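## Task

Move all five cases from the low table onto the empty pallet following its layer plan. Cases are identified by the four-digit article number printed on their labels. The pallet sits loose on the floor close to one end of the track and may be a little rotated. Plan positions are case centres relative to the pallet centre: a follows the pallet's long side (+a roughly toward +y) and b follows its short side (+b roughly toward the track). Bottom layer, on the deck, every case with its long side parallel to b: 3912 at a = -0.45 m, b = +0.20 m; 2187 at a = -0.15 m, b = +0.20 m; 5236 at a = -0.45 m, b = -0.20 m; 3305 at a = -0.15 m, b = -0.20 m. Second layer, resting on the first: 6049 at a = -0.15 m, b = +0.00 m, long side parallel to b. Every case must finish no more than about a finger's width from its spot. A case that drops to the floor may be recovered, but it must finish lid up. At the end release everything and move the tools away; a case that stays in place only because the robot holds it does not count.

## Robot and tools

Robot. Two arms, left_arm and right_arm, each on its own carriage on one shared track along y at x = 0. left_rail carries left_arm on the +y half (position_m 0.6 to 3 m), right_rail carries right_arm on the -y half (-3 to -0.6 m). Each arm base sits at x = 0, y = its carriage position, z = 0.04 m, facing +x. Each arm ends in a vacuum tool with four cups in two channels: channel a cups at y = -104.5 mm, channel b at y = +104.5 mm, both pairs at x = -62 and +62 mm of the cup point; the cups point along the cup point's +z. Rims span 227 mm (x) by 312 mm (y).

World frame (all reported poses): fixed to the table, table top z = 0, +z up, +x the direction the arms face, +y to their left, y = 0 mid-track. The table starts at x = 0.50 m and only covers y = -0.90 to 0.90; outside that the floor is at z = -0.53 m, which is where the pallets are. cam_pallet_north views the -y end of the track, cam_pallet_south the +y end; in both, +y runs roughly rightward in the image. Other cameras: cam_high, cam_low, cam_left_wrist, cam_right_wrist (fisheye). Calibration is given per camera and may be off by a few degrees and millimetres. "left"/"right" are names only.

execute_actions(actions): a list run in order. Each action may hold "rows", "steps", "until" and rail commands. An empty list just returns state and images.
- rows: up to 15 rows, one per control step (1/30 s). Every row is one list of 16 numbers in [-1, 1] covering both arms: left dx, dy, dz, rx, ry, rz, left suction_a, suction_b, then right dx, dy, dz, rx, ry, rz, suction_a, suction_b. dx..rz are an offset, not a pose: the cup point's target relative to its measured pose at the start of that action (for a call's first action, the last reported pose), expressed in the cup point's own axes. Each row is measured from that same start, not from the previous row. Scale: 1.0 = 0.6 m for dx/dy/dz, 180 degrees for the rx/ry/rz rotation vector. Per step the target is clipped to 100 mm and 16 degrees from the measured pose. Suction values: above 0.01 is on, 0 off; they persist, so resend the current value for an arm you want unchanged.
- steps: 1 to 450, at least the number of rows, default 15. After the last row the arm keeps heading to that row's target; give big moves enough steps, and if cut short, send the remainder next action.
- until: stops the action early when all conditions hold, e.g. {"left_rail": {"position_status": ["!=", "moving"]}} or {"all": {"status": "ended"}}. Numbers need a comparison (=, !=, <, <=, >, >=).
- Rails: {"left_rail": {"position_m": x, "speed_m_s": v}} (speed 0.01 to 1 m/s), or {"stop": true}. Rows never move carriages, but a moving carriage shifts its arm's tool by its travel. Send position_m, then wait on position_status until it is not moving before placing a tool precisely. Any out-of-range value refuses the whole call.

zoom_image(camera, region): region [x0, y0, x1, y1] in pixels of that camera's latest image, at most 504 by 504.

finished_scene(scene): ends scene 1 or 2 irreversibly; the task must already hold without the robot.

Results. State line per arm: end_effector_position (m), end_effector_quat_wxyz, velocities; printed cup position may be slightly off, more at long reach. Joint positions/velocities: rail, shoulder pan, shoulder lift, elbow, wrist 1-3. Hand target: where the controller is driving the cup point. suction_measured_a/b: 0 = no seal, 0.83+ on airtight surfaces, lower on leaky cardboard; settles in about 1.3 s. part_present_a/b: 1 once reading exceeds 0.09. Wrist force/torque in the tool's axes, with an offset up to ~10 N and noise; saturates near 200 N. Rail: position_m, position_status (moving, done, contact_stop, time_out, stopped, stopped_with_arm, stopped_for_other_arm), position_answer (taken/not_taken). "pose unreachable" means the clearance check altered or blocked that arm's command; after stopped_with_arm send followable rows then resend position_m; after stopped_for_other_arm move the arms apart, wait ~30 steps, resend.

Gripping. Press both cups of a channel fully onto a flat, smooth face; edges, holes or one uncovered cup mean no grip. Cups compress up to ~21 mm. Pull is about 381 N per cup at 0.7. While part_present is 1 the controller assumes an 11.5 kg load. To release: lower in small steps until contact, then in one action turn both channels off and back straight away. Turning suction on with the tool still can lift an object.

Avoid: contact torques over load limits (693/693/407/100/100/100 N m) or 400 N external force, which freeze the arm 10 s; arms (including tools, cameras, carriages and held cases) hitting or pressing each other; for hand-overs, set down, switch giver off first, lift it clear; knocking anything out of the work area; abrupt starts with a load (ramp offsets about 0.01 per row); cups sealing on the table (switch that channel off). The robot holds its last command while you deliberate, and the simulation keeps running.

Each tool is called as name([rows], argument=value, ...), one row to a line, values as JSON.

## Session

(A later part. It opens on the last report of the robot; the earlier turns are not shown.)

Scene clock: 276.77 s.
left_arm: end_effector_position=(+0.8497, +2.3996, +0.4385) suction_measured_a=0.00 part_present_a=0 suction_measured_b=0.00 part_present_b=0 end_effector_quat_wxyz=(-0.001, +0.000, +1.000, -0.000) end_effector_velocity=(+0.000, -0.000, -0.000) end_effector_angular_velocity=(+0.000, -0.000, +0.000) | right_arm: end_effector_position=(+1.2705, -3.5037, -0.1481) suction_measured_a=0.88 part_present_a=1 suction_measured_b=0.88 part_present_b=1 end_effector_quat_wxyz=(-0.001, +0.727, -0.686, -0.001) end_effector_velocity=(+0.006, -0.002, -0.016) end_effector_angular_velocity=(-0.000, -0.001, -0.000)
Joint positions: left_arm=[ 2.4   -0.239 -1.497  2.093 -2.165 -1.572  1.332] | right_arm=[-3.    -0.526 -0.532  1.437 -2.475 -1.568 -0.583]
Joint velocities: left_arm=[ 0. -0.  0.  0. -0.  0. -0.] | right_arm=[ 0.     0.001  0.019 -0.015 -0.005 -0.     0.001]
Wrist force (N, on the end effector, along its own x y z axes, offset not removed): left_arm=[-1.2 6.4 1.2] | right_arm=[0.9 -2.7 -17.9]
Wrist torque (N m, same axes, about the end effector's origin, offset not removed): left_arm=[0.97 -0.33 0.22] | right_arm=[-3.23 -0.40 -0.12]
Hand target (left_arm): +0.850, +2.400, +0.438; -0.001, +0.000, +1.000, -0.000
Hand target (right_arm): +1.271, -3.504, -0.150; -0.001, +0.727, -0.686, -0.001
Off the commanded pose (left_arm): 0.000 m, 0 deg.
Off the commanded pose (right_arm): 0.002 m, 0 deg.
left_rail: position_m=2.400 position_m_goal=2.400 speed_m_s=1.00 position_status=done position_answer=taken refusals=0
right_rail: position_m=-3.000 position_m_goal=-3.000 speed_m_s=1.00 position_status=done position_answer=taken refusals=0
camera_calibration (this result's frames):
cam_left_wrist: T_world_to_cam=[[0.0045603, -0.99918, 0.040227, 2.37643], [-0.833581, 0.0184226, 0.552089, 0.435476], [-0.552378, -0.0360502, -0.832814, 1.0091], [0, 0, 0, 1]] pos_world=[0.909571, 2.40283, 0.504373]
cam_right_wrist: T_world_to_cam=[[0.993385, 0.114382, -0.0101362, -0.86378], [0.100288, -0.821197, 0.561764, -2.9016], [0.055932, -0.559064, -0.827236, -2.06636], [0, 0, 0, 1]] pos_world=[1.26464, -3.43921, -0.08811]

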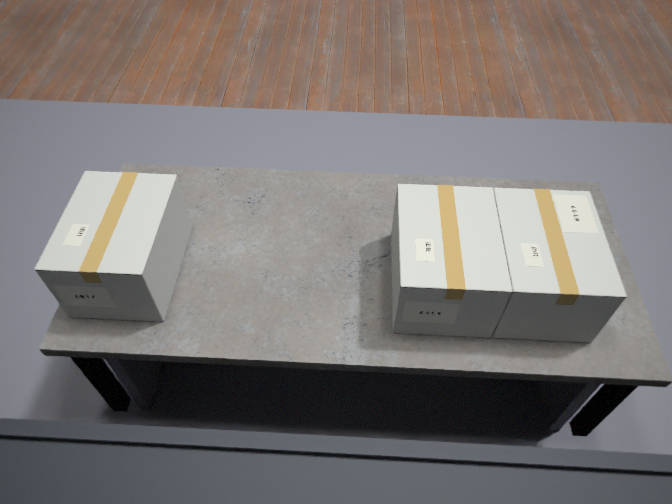

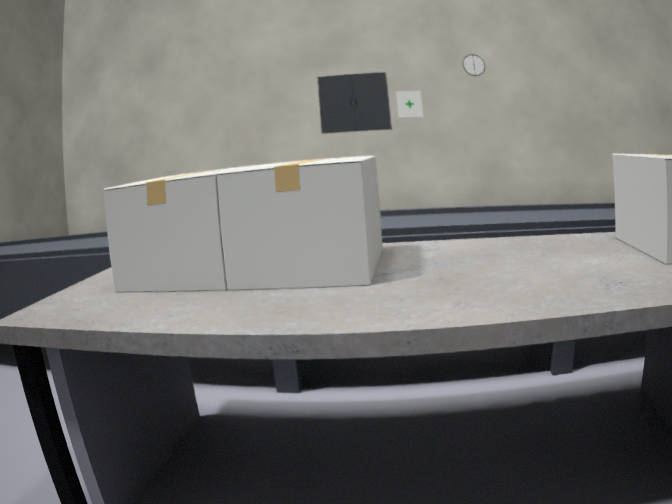

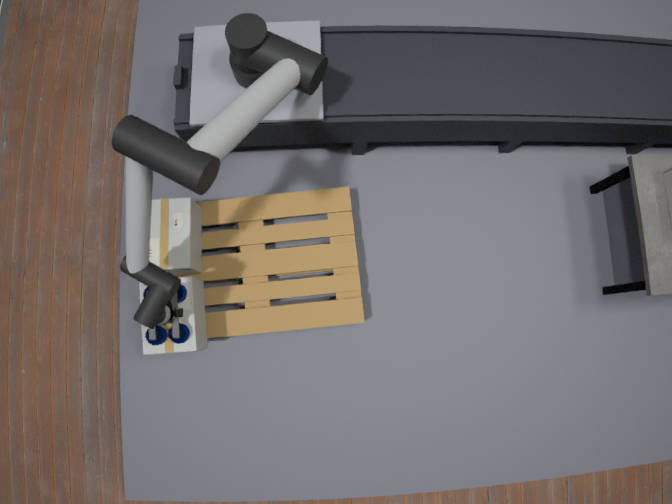

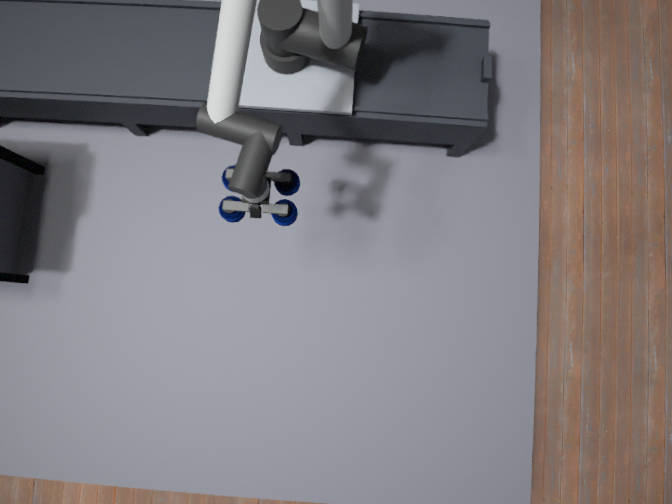

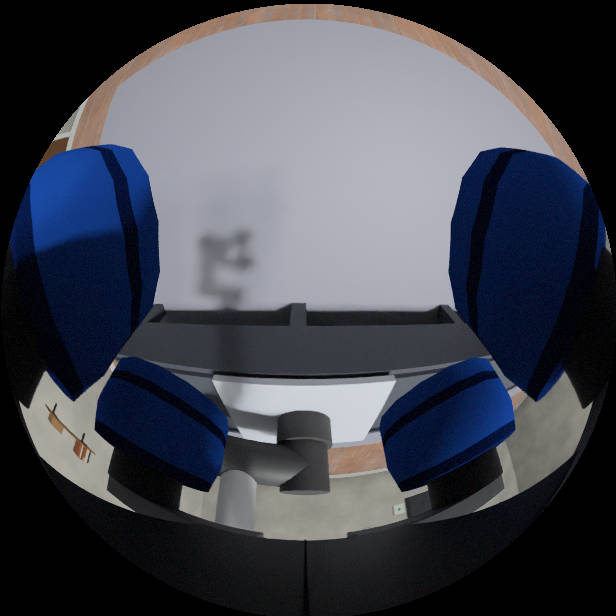

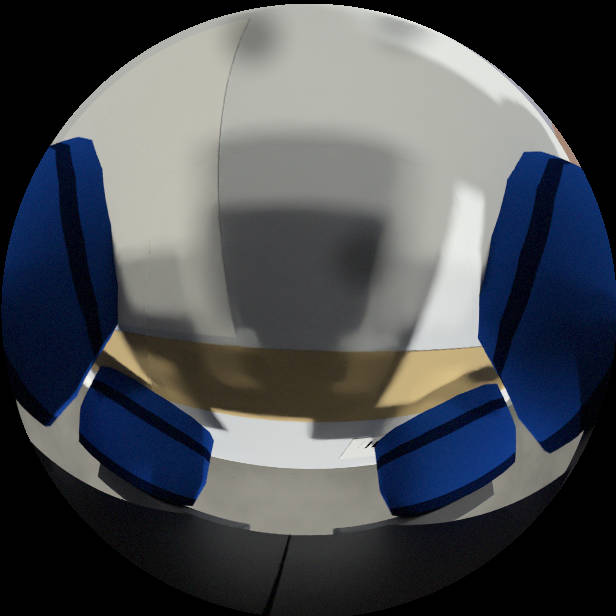

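execute_actions([
  {"rows":[[0,0,0,0,0,0,0,0,0,0.004,0.003,0,0,0,1,1],[0,0,0,0,0,0,0,0,0,0.01,0.006,0,0,0,1,1],[0,0,0,0,0,0,0,0,0,0.017,0.009,0,0,0,1,1],[0,0,0,0,0,0,0,0,0,0.024,0.012,0,0,0,1,1],[0,0,0,0,0,0,0,0,0,0.031,0.014,0,0,0,1,1],[0,0,0,0,0,0,0,0,0,0.038,0.014,0,0,0,1,1],[0,0,0,0,0,0,0,0,0,0.045,0.014,0,0,0,1,1],[0,0,0,0,0,0,0,0,0,0.052,0.014,0,0,0,1,1],[0,0,0,0,0,0,0,0,0,0.059,0.014,0,0,0,1,1],[0,0,0,0,0,0,0,0,0,0.066,0.014,0,0,0,1,1],[0,0,0,0,0,0,0,0,0,0.073,0.014,0,0,0,1,1],[0,0,0,0,0,0,0,0,0,0.08,0.014,0,0,0,1,1],[0,0,0,0,0,0,0,0,0,0.086,0.014,0,0,0,1,1],[0,0,0,0,0,0,0,0,0,0.09,0.014,0,0,0,1,1],[0,0,0,0,0,0,0,0,0,0.093,0.014,0,0,0,1,1]],"steps":24},
])

zoom_image(camera="cam_pallet_north", region=[130, 190, 250, 355])

Scene clock: 286.80 s.
left_arm: end_effector_position=(+0.8497, +2.3996, +0.4385) suction_measured_a=0.00 part_present_a=0 suction_measured_b=0.00 part_present_b=0 end_effector_quat_wxyz=(-0.001, +0.000, +1.000, -0.000) end_effector_velocity=(+0.000, -0.000, -0.000) end_effector_angular_velocity=(+0.000, +0.000, -0.000) | right_arm: end_effector_position=(+1.2153, -3.5068, -0.1566) suction_measured_a=0.88 part_present_a=1 suction_measured_b=0.88 part_present_b=1 end_effector_quat_wxyz=(-0.001, +0.727, -0.686, -0.001) end_effector_velocity=(-0.005, -0.000, -0.000) end_effector_angular_velocity=(-0.000, -0.000, +0.000)
Joint positions: left_arm=[ 2.4   -0.239 -1.497  2.093 -2.165 -1.572  1.332] | right_arm=[-3.    -0.549 -0.559  1.53  -2.54  -1.568 -0.607]
Joint velocities: left_arm=[ 0. -0.  0. -0.  0. -0. -0.] | right_arm=[ 0.    -0.002 -0.003  0.008 -0.005  0.    -0.002]
Wrist force (N, on the end effector, along its own x y z axes, offset not removed): left_arm=[0.9 10.1 4.3] | right_arm=[-13.5 -24.4 -25.5]
Wrist torque (N m, same axes, about the end effector's origin, offset not removed): left_arm=[1.64 -0.47 0.07] | right_arm=[-1.96 -0.42 5.75]
Hand target (left_arm): +0.850, +2.400, +0.438; -0.001, +0.000, +1.000, -0.000
Hand target (right_arm): +1.215, -3.507, -0.157; -0.001, +0.727, -0.686, -0.001
Off the commanded pose (left_arm): 0.000 m, 0 deg.
Off the commanded pose (right_arm): 0.001 m, 0 deg.
left_rail: position_m=2.400 position_m_goal=2.400 speed_m_s=1.00 position_status=done position_answer=taken refusals=0
right_rail: position_m=-3.000 position_m_goal=-3.000 speed_m_s=1.00 position_status=done position_answer=taken refusals=0
camera_calibration (this result's frames):
cam_left_wrist: T_world_to_cam=[[0.00456004, -0.99918, 0.0402271, 2.37643], [-0.833581, 0.0184229, 0.552089, 0.435475], [-0.552378, -0.0360501, -0.832814, 1.0091], [0, 0, 0, 1]] pos_world=[0.909571, 2.40283, 0.504373]
cam_right_wrist: T_world_to_cam=[[0.993386, 0.114387, -0.010035, -0.808659], [0.100239, -0.821243, 0.561705, -2.89389], [0.0560105, -0.558996, -0.827277, -2.07184], [0, 0, 0, 1]] pos_world=[1.20944, -3.44224, -0.0965817]

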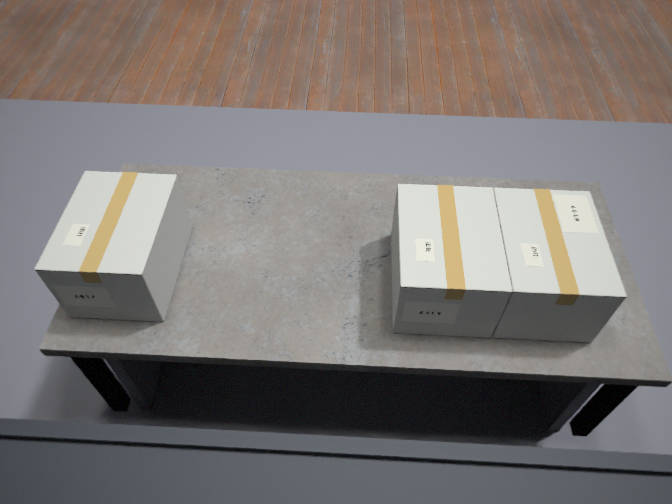

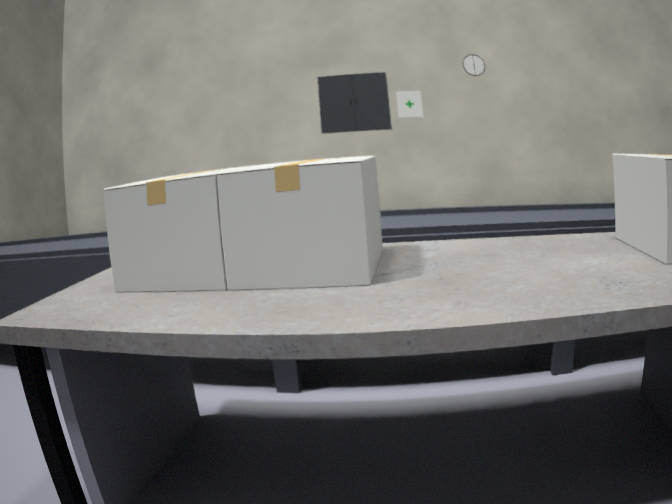

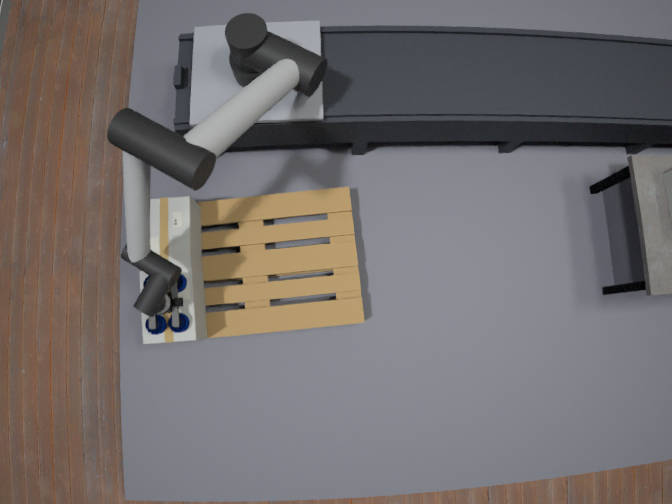

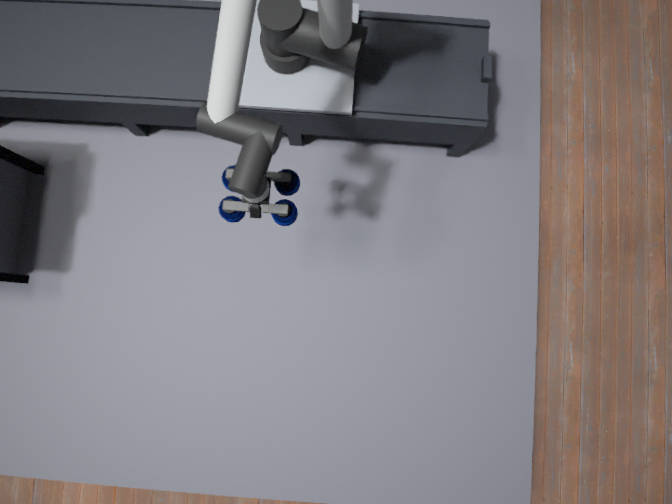

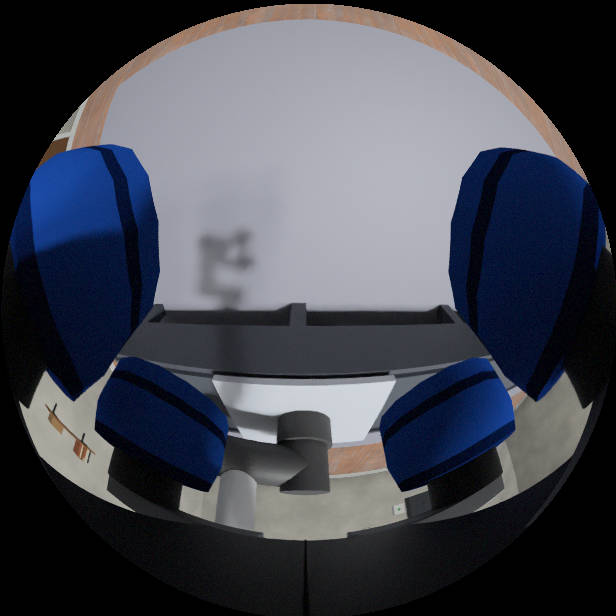

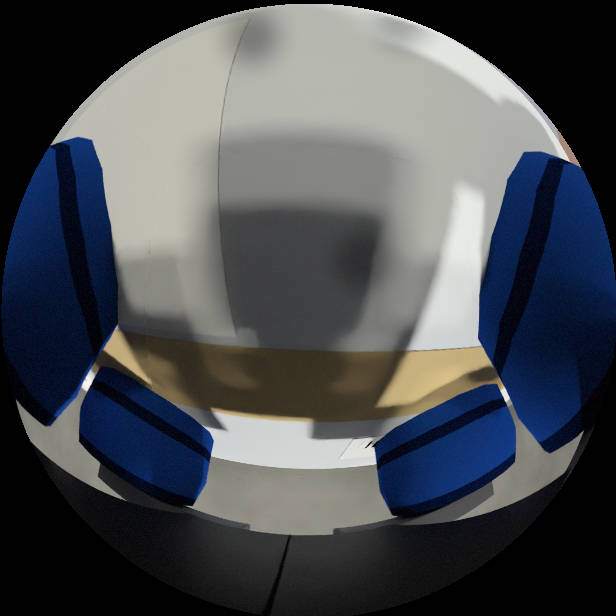

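Region (130, 190, 250, 355) of cam_pallet_north's 672x504 image, scaled by 3.055, with more detail than that image has; it fills the left 367 columns of this view, and the rest is white.

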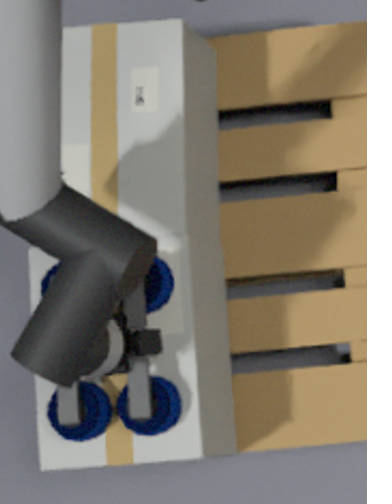

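execute_actions([
  {"rows":[[0,0,0,0,0,0,0,0,0,0.003,0,0,0,0,1,1],[0,0,0,0,0,0,0,0,0,0.006,0,0,0,0,1,1],[0,0,0,0,0,0,0,0,0,0.009,0.002,0,0,0,1,1],[0,0,0,0,0,0,0,0,0,0.012,0.004,0,0,0,1,1],[0,0,0,0,0,0,0,0,0,0.014,0.006,0,0,0,1,1],[0,0,0,0,0,0,0,0,0,0.014,0.008,0,0,0,1,1],[0,0,0,0,0,0,0,0,0,0.014,0.01,0,0,0,1,1],[0,0,0,0,0,0,0,0,0,0.014,0.012,0,0,0,1,1]],"steps":15},
])

zoom_image(camera="cam_pallet_north", region=[130, 190, 250, 355])

Scene clock: 293.70 s.
left_arm: end_effector_position=(+0.8497, +2.3996, +0.4385) suction_measured_a=0.00 part_present_a=0 suction_measured_b=0.00 part_present_b=0 end_effector_quat_wxyz=(-0.001, +0.000, +1.000, -0.000) end_effector_velocity=(-0.000, +0.000, +0.000) end_effector_angular_velocity=(-0.000, -0.000, +0.000) | right_arm: end_effector_position=(+1.2070, -3.5073, -0.1634) suction_measured_a=0.88 part_present_a=1 suction_measured_b=0.88 part_present_b=1 end_effector_quat_wxyz=(-0.001, +0.727, -0.686, -0.001) end_effector_velocity=(-0.001, +0.000, -0.004) end_effector_angular_velocity=(+0.000, +0.000, +0.000)
Joint positions: left_arm=[ 2.4   -0.239 -1.497  2.093 -2.165 -1.572  1.332] | right_arm=[-3.    -0.553 -0.557  1.542 -2.554 -1.568 -0.61 ]
Joint velocities: left_arm=[ 0.  0. -0.  0. -0.  0. -0.] | right_arm=[ 0.    -0.     0.003  0.001 -0.004 -0.    -0.   ]
Wrist force (N, on the end effector, along its own x y z axes, offset not removed): left_arm=[-0.6 4.1 -0.2] | right_arm=[-2.8 -20.2 -33.5]
Wrist torque (N m, same axes, about the end effector's origin, offset not removed): left_arm=[0.62 -0.25 0.31] | right_arm=[-3.91 -1.96 3.72]
Hand target (left_arm): +0.850, +2.400, +0.438; -0.001, +0.000, +1.000, -0.000
Hand target (right_arm): +1.207, -3.507, -0.164; -0.001, +0.727, -0.686, -0.001
Off the commanded pose (left_arm): 0.000 m, 0 deg.
Off the commanded pose (right_arm): 0.000 m, 0 deg.
left_rail: position_m=2.400 position_m_goal=2.400 speed_m_s=1.00 position_status=done position_answer=taken refusals=0
right_rail: position_m=-3.000 position_m_goal=-3.000 speed_m_s=1.00 position_status=done position_answer=taken refusals=0
camera_calibration (this result's frames):
cam_left_wrist: T_world_to_cam=[[0.00455985, -0.99918, 0.040227, 2.37643], [-0.833581, 0.018423, 0.55209, 0.435475], [-0.552378, -0.0360499, -0.832814, 1.0091], [0, 0, 0, 1]] pos_world=[0.909571, 2.40283, 0.504373]
cam_right_wrist: T_world_to_cam=[[0.993387, 0.114374, -0.0100406, -0.800522], [0.100223, -0.821162, 0.561826, -2.88936], [0.0560133, -0.559117, -0.827195, -2.07772], [0, 0, 0, 1]] pos_world=[1.20119, -3.44276, -0.103402]

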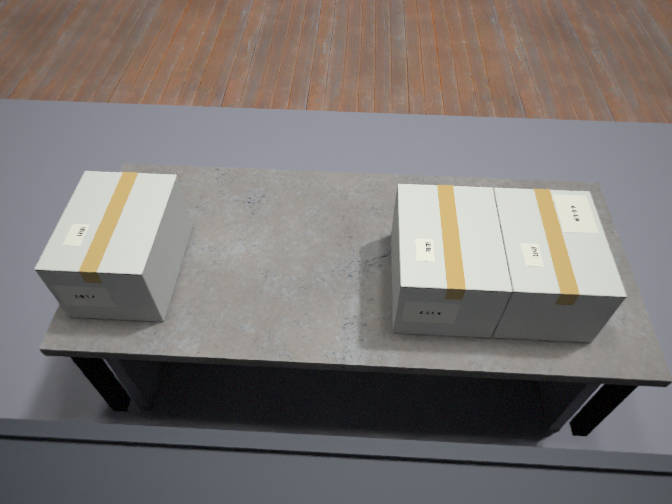

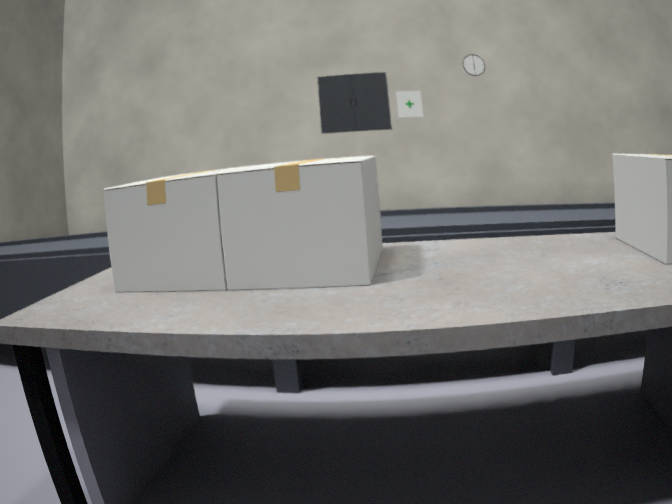

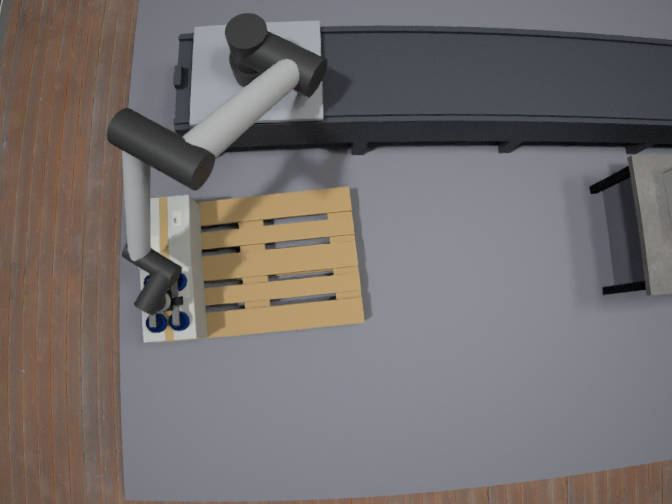

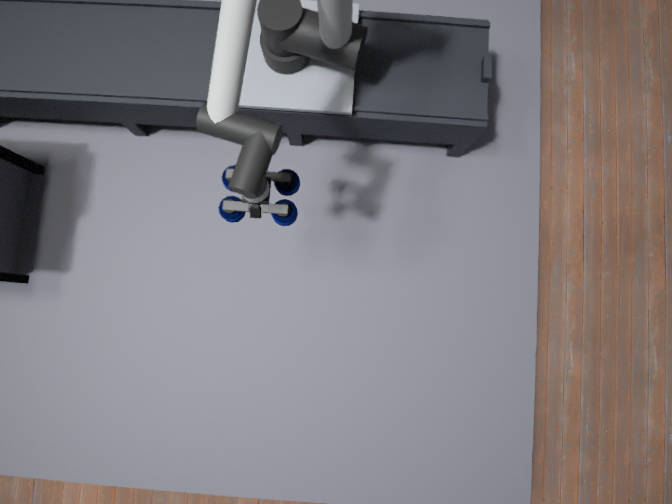

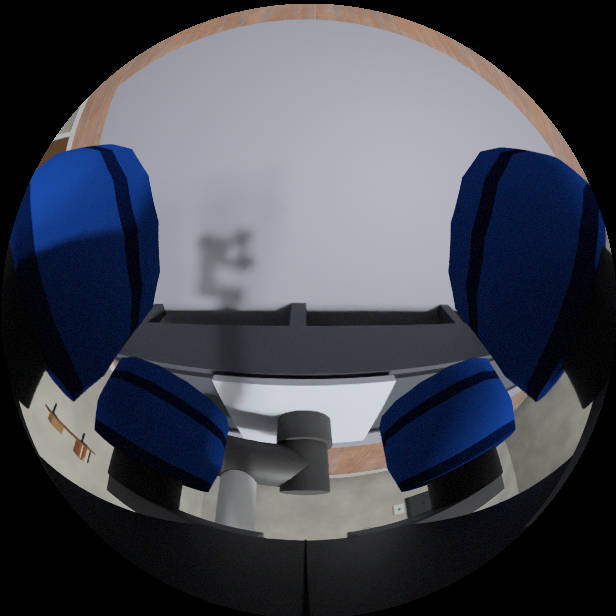

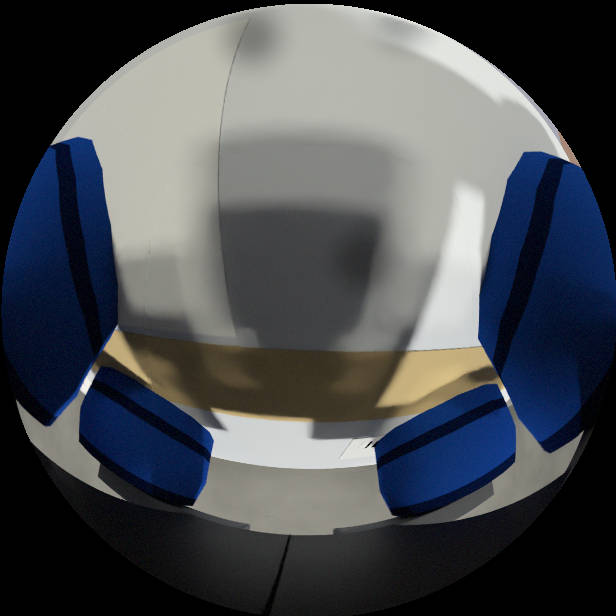

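Region (130, 190, 250, 355) of cam_pallet_north's 672x504 image, scaled by 3.055, with more detail than that image has; it fills the left 367 columns of this view, and the rest is white.

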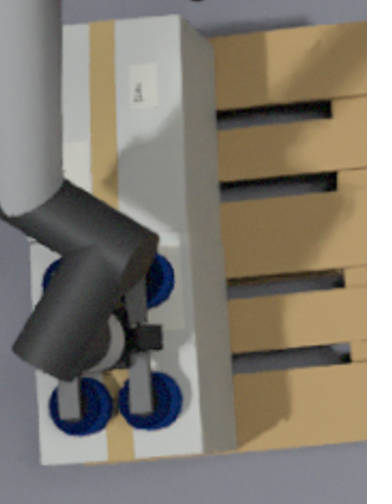

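execute_actions([
  {"rows":[[0,0,0,0,0,0,0,0,0,-0.003,0.001,0,0,0,1,1],[0,0,0,0,0,0,0,0,0,-0.005,0.002,0,0,0,1,1],[0,0,0,0,0,0,0,0,0,-0.005,0.003,0,0,0,1,1]],"steps":7},
  {"rows":[[0,0,0,0,0,0,0,0,0,0,0,0,0,0,0,0],[0,0,0,0,0,0,0,0,0,0,-0.002,0,0,0,0,0],[0,0,0,0,0,0,0,0,0,0,-0.004,0,0,0,0,0],[0,0,0,0,0,0,0,0,0,0,-0.007,0,0,0,0,0],[0,0,0,0,0,0,0,0,0,0,-0.01,0,0,0,0,0],[0,0,0,0,0,0,0,0,0,0,-0.014,0,0,0,0,0],[0,0,0,0,0,0,0,0,0,0,-0.018,0,0,0,0,0],[0,0,0,0,0,0,0,0,0,0,-0.023,0,0,0,0,0],[0,0,0,0,0,0,0,0,0,0,-0.028,0,0,0,0,0],[0,0,0,0,0,0,0,0,0,0,-0.034,0,0,0,0,0],[0,0,0,0,0,0,0,0,0,0,-0.042,0,0,0,0,0],[0,0,0,0,0,0,0,0,0,0,-0.055,0,0,0,0,0],[0,0,0,0,0,0,0,0,0,0,-0.075,0,0,0,0,0],[0,0,0,0,0,0,0,0,0,0,-0.1,0,0,0,0,0],[0,0,0,0,0,0,0,0,0,0,-0.2,0,0,0,0,0]],"steps":20},
  {"right_rail":{"position_m":-0.6},"rows":[[0,0,0,0,0,0,0,0,-0.8,0.5,-0.9,0,0,0,0,0]],"steps":40},
  {"rows":[[0,0,0,0,0,0,0,0,-1,0.1,-0.05,0,0,0.0183,0,0]],"steps":30},
  {"rows":[[0,0,0,0,0,0,0,0,-1,0,0,0,0,0,0,0]],"steps":34},
])

zoom_image(camera="cam_pallet_north", region=[130, 190, 250, 355])

zoom_image(camera="cam_right_wrist", region=[130, 30, 480, 330])

Scene clock: 310.23 s.
left_arm: end_effector_position=(+0.8497, +2.3996, +0.4385) suction_measured_a=0.00 part_present_a=0 suction_measured_b=0.00 part_present_b=0 end_effector_quat_wxyz=(-0.001, +0.000, +1.000, -0.000) end_effector_velocity=(-0.000, +0.000, +0.000) end_effector_angular_velocity=(-0.000, -0.000, +0.000) | right_arm: end_effector_position=(+0.7967, +0.4879, +0.4815) suction_measured_a=0.00 part_present_a=0 suction_measured_b=0.00 part_present_b=0 end_effector_quat_wxyz=(-0.003, +0.709, -0.705, +0.002) end_effector_velocity=(+0.033, +0.085, +0.007) end_effector_angular_velocity=(-0.014, +0.008, -0.005)
Joint positions: left_arm=[ 2.4   -0.239 -1.497  2.093 -2.165 -1.572  1.332] | right_arm=[-0.6    0.79  -0.982  1.295 -1.891 -1.574  0.785]
Joint velocities: left_arm=[ 0.  0. -0.  0. -0.  0.  0.] | right_arm=[ 0.     0.029  0.104 -0.19   0.102 -0.004  0.034]
Wrist force (N, on the end effector, along its own x y z axes, offset not removed): left_arm=[-7.4 2.3 2.3] | right_arm=[-4.1 -6.5 2.6]
Wrist torque (N m, same axes, about the end effector's origin, offset not removed): left_arm=[0.53 0.49 0.30] | right_arm=[-0.46 1.18 -0.03]
Hand target (left_arm): +0.850, +2.400, +0.438; -0.001, +0.000, +1.000, -0.000
Hand target (right_arm): +0.800, +0.496, +0.482; -0.003, +0.709, -0.705, +0.002
Off the commanded pose (left_arm): 0.000 m, 0 deg.
Off the commanded pose (right_arm): 0.008 m, 0 deg.
left_rail: position_m=2.400 position_m_goal=2.400 speed_m_s=1.00 position_status=done position_answer=taken refusals=0
right_rail: position_m=-0.600 position_m_goal=-0.600 speed_m_s=1.00 position_status=done position_answer=taken refusals=0
camera_calibration (this result's frames):
cam_left_wrist: T_world_to_cam=[[0.00455991, -0.99918, 0.040227, 2.37643], [-0.833581, 0.0184229, 0.552089, 0.435475], [-0.552378, -0.0360499, -0.832814, 1.0091], [0, 0, 0, 1]] pos_world=[0.909571, 2.40283, 0.504373]
cam_right_wrist: T_world_to_cam=[[0.99807, 0.0620145, -0.00327102, -0.824771], [0.0531159, -0.825194, 0.562347, 0.10942], [0.0321744, -0.561435, -0.826895, 0.73244], [0, 0, 0, 1]] pos_world=[0.793801, 0.552658, 0.541421]

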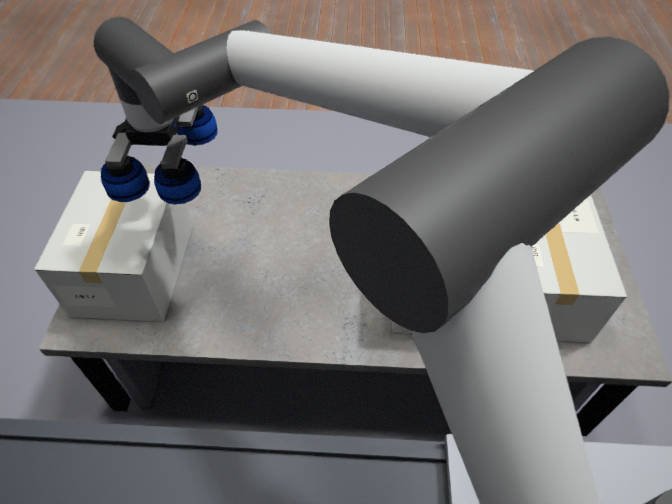

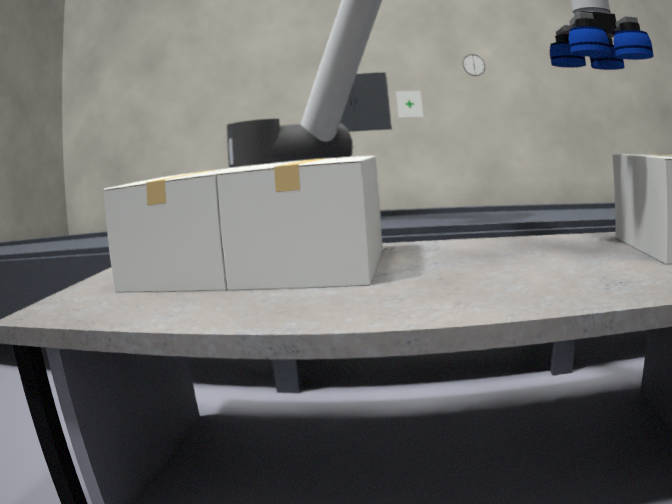

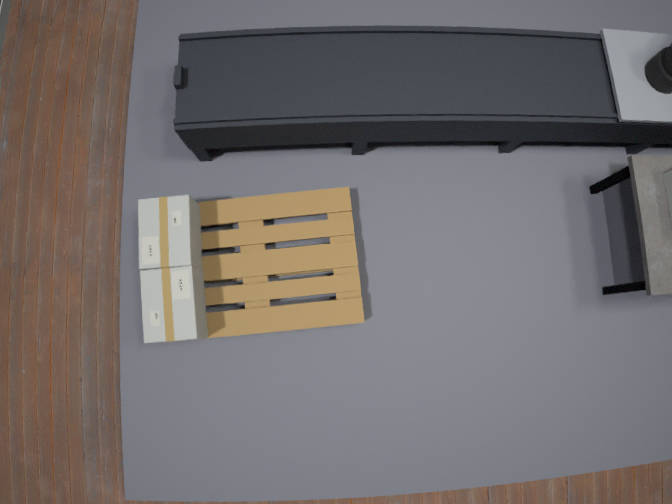

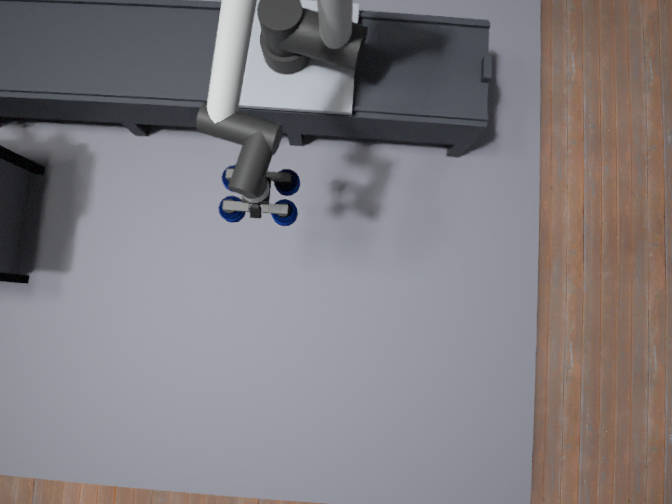

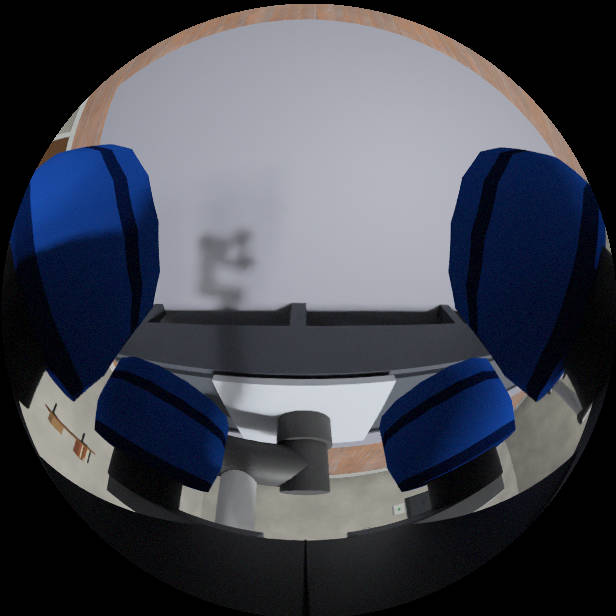

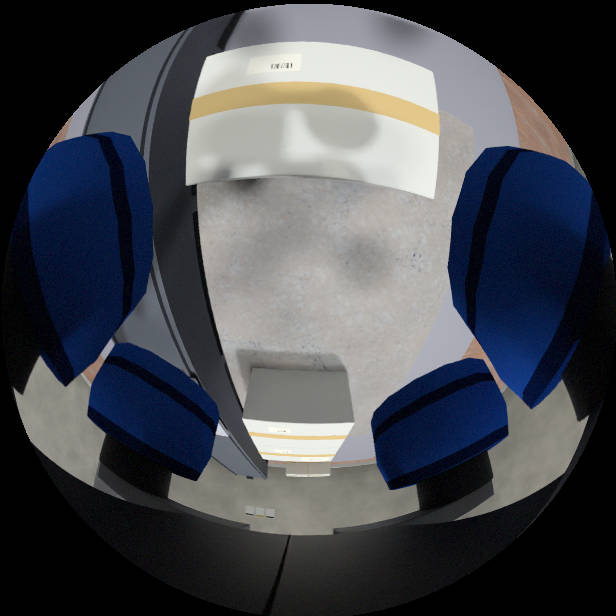

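Region (130, 190, 250, 355) of cam_pallet_north's 672x504 image, scaled by 3.055, with more detail than that image has; it fills the left 367 columns of this view, and the rest is white.

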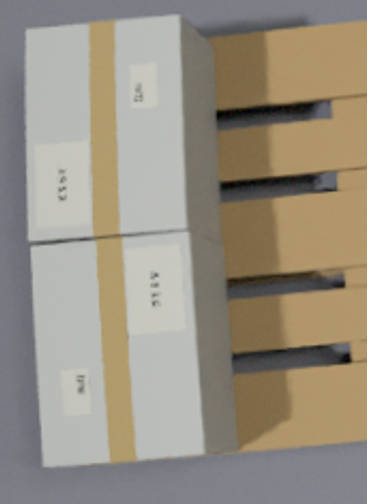

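Region (130, 30, 480, 330) of cam_right_wrist's 616x616 image, scaled by 1.440, with more detail than that image has; it fills the top 432 rows of this view, and the rest is white.

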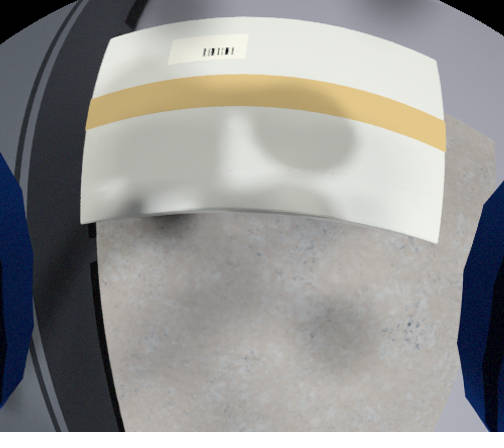

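execute_actions([
  {"rows":[[0,0,0,0,0,0,0,0,-0.373,0,0.366,-0.0022,0.0004,0.0018,0,0]],"steps":34},
  {"rows":[[0,0,0,0,0,0,0,0,0,0,0.01,0,0,0,1,1],[0,0,0,0,0,0,0,0,0,0,0.02,0,0,0,1,1],[0,0,0,0,0,0,0,0,0,0,0.03,0,0,0,1,1],[0,0,0,0,0,0,0,0,0,0,0.038,0,0,0,1,1],[0,0,0,0,0,0,0,0,0,0,0.045,0,0,0,1,1],[0,0,0,0,0,0,0,0,0,0,0.05,0,0,0,1,1],[0,0,0,0,0,0,0,0,0,0,0.054,0,0,0,1,1],[0,0,0,0,0,0,0,0,0,0,0.058,0,0,0,1,1],[0,0,0,0,0,0,0,0,0,0,0.061,0,0,0,1,1],[0,0,0,0,0,0,0,0,0,0,0.063,0,0,0,1,1]],"steps":26},
])

Scene clock: 330.60 s.
left_arm: end_effector_position=(+0.8497, +2.3996, +0.4385) suction_measured_a=0.00 part_present_a=0 suction_measured_b=0.00 part_present_b=0 end_effector_quat_wxyz=(-0.001, +0.000, +1.000, -0.000) end_effector_velocity=(+0.000, -0.000, -0.000) end_effector_angular_velocity=(+0.000, +0.000, +0.000) | right_arm: end_effector_position=(+0.7974, +0.7127, +0.2254) suction_measured_a=0.86 part_present_a=1 suction_measured_b=0.86 part_present_b=1 end_effector_quat_wxyz=(-0.001, +0.707, -0.707, -0.000) end_effector_velocity=(-0.000, -0.000, -0.000) end_effector_angular_velocity=(-0.000, +0.000, -0.000)
Joint positions: left_arm=[ 2.4   -0.239 -1.497  2.093 -2.165 -1.572  1.332] | right_arm=[-0.6    0.894 -0.643  1.036 -1.966 -1.571  0.894]
Joint velocities: left_arm=[ 0. -0.  0. -0.  0. -0. -0.] | right_arm=[ 0. -0.  0.  0. -0.  0. -0.]
Wrist force (N, on the end effector, along its own x y z axes, offset not removed): left_arm=[-0.6 5.7 5.9] | right_arm=[2.3 -1.5 -32.1]
Wrist torque (N m, same axes, about the end effector's origin, offset not removed): left_arm=[0.85 -0.31 0.01] | right_arm=[-3.96 -0.11 -0.04]
Hand target (left_arm): +0.850, +2.400, +0.438; -0.001, +0.000, +1.000, -0.000
Hand target (right_arm): +0.797, +0.713, +0.225; -0.001, +0.707, -0.707, -0.000
Off the commanded pose (left_arm): 0.000 m, 0 deg.
Off the commanded pose (right_arm): 0.000 m, 0 deg.
left_rail: position_m=2.400 position_m_goal=2.400 speed_m_s=1.00 position_status=done position_answer=taken refusals=0
right_rail: position_m=-0.600 position_m_goal=-0.600 speed_m_s=1.00 position_status=done position_answer=taken refusals=0
camera_calibration (this result's frames):
cam_left_wrist: T_world_to_cam=[[0.00455997, -0.99918, 0.0402271, 2.37643], [-0.833581, 0.018423, 0.552089, 0.435475], [-0.552378, -0.0360501, -0.832814, 1.0091], [0, 0, 0, 1]] pos_world=[0.909571, 2.40283, 0.504373]
cam_right_wrist: T_world_to_cam=[[0.99836, 0.0564074, -0.00976476, -0.835084], [0.0521048, -0.824724, 0.56313, 0.439179], [0.0237115, -0.562716, -0.82631, 0.654428], [0, 0, 0, 1]] pos_world=[0.795314, 0.777564, 0.285291]

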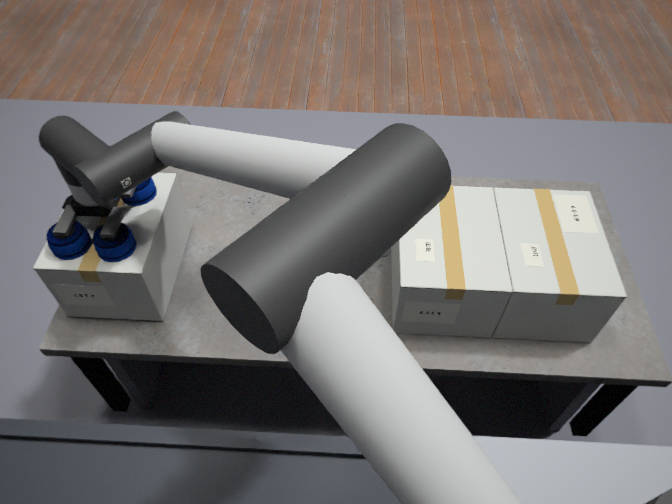

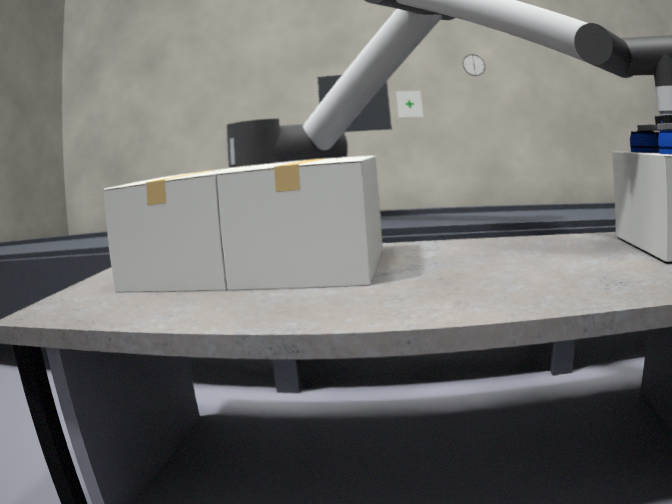

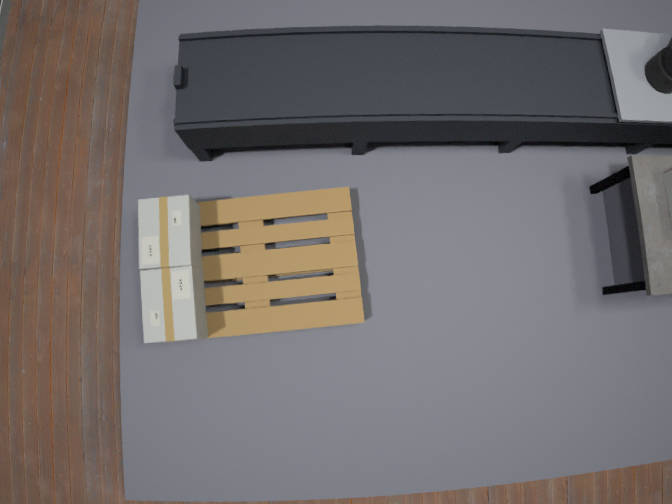

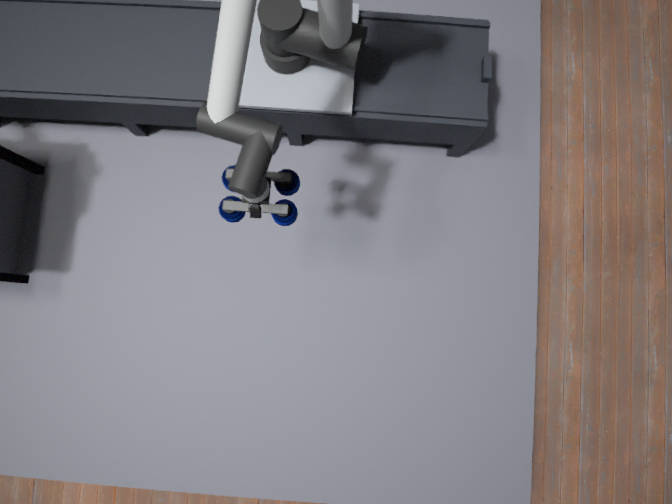

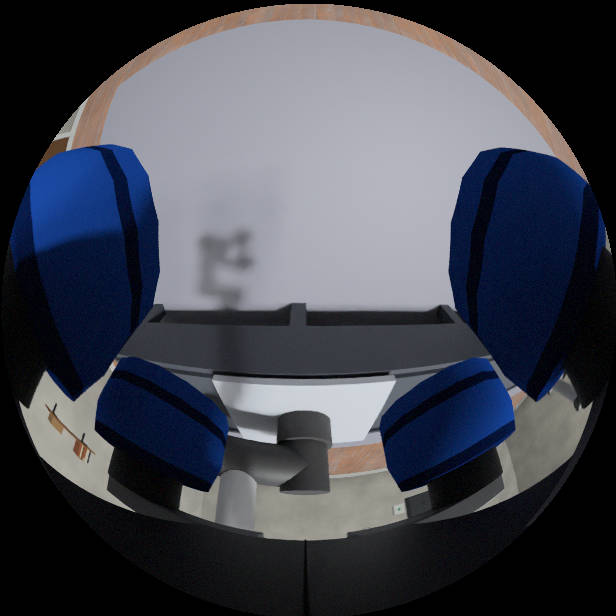

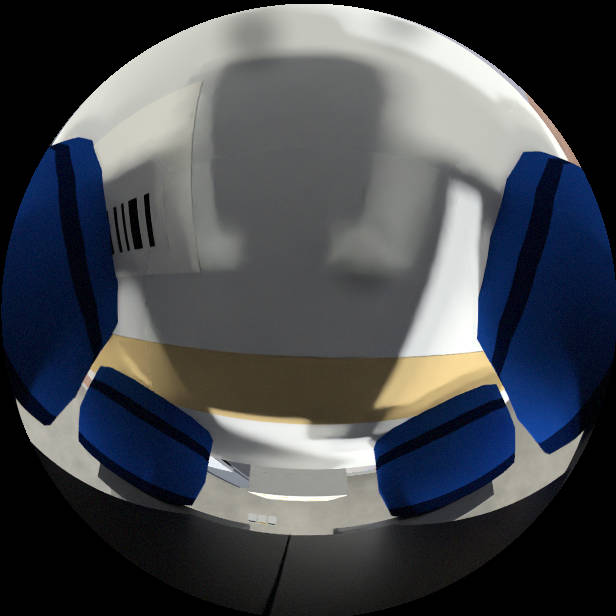

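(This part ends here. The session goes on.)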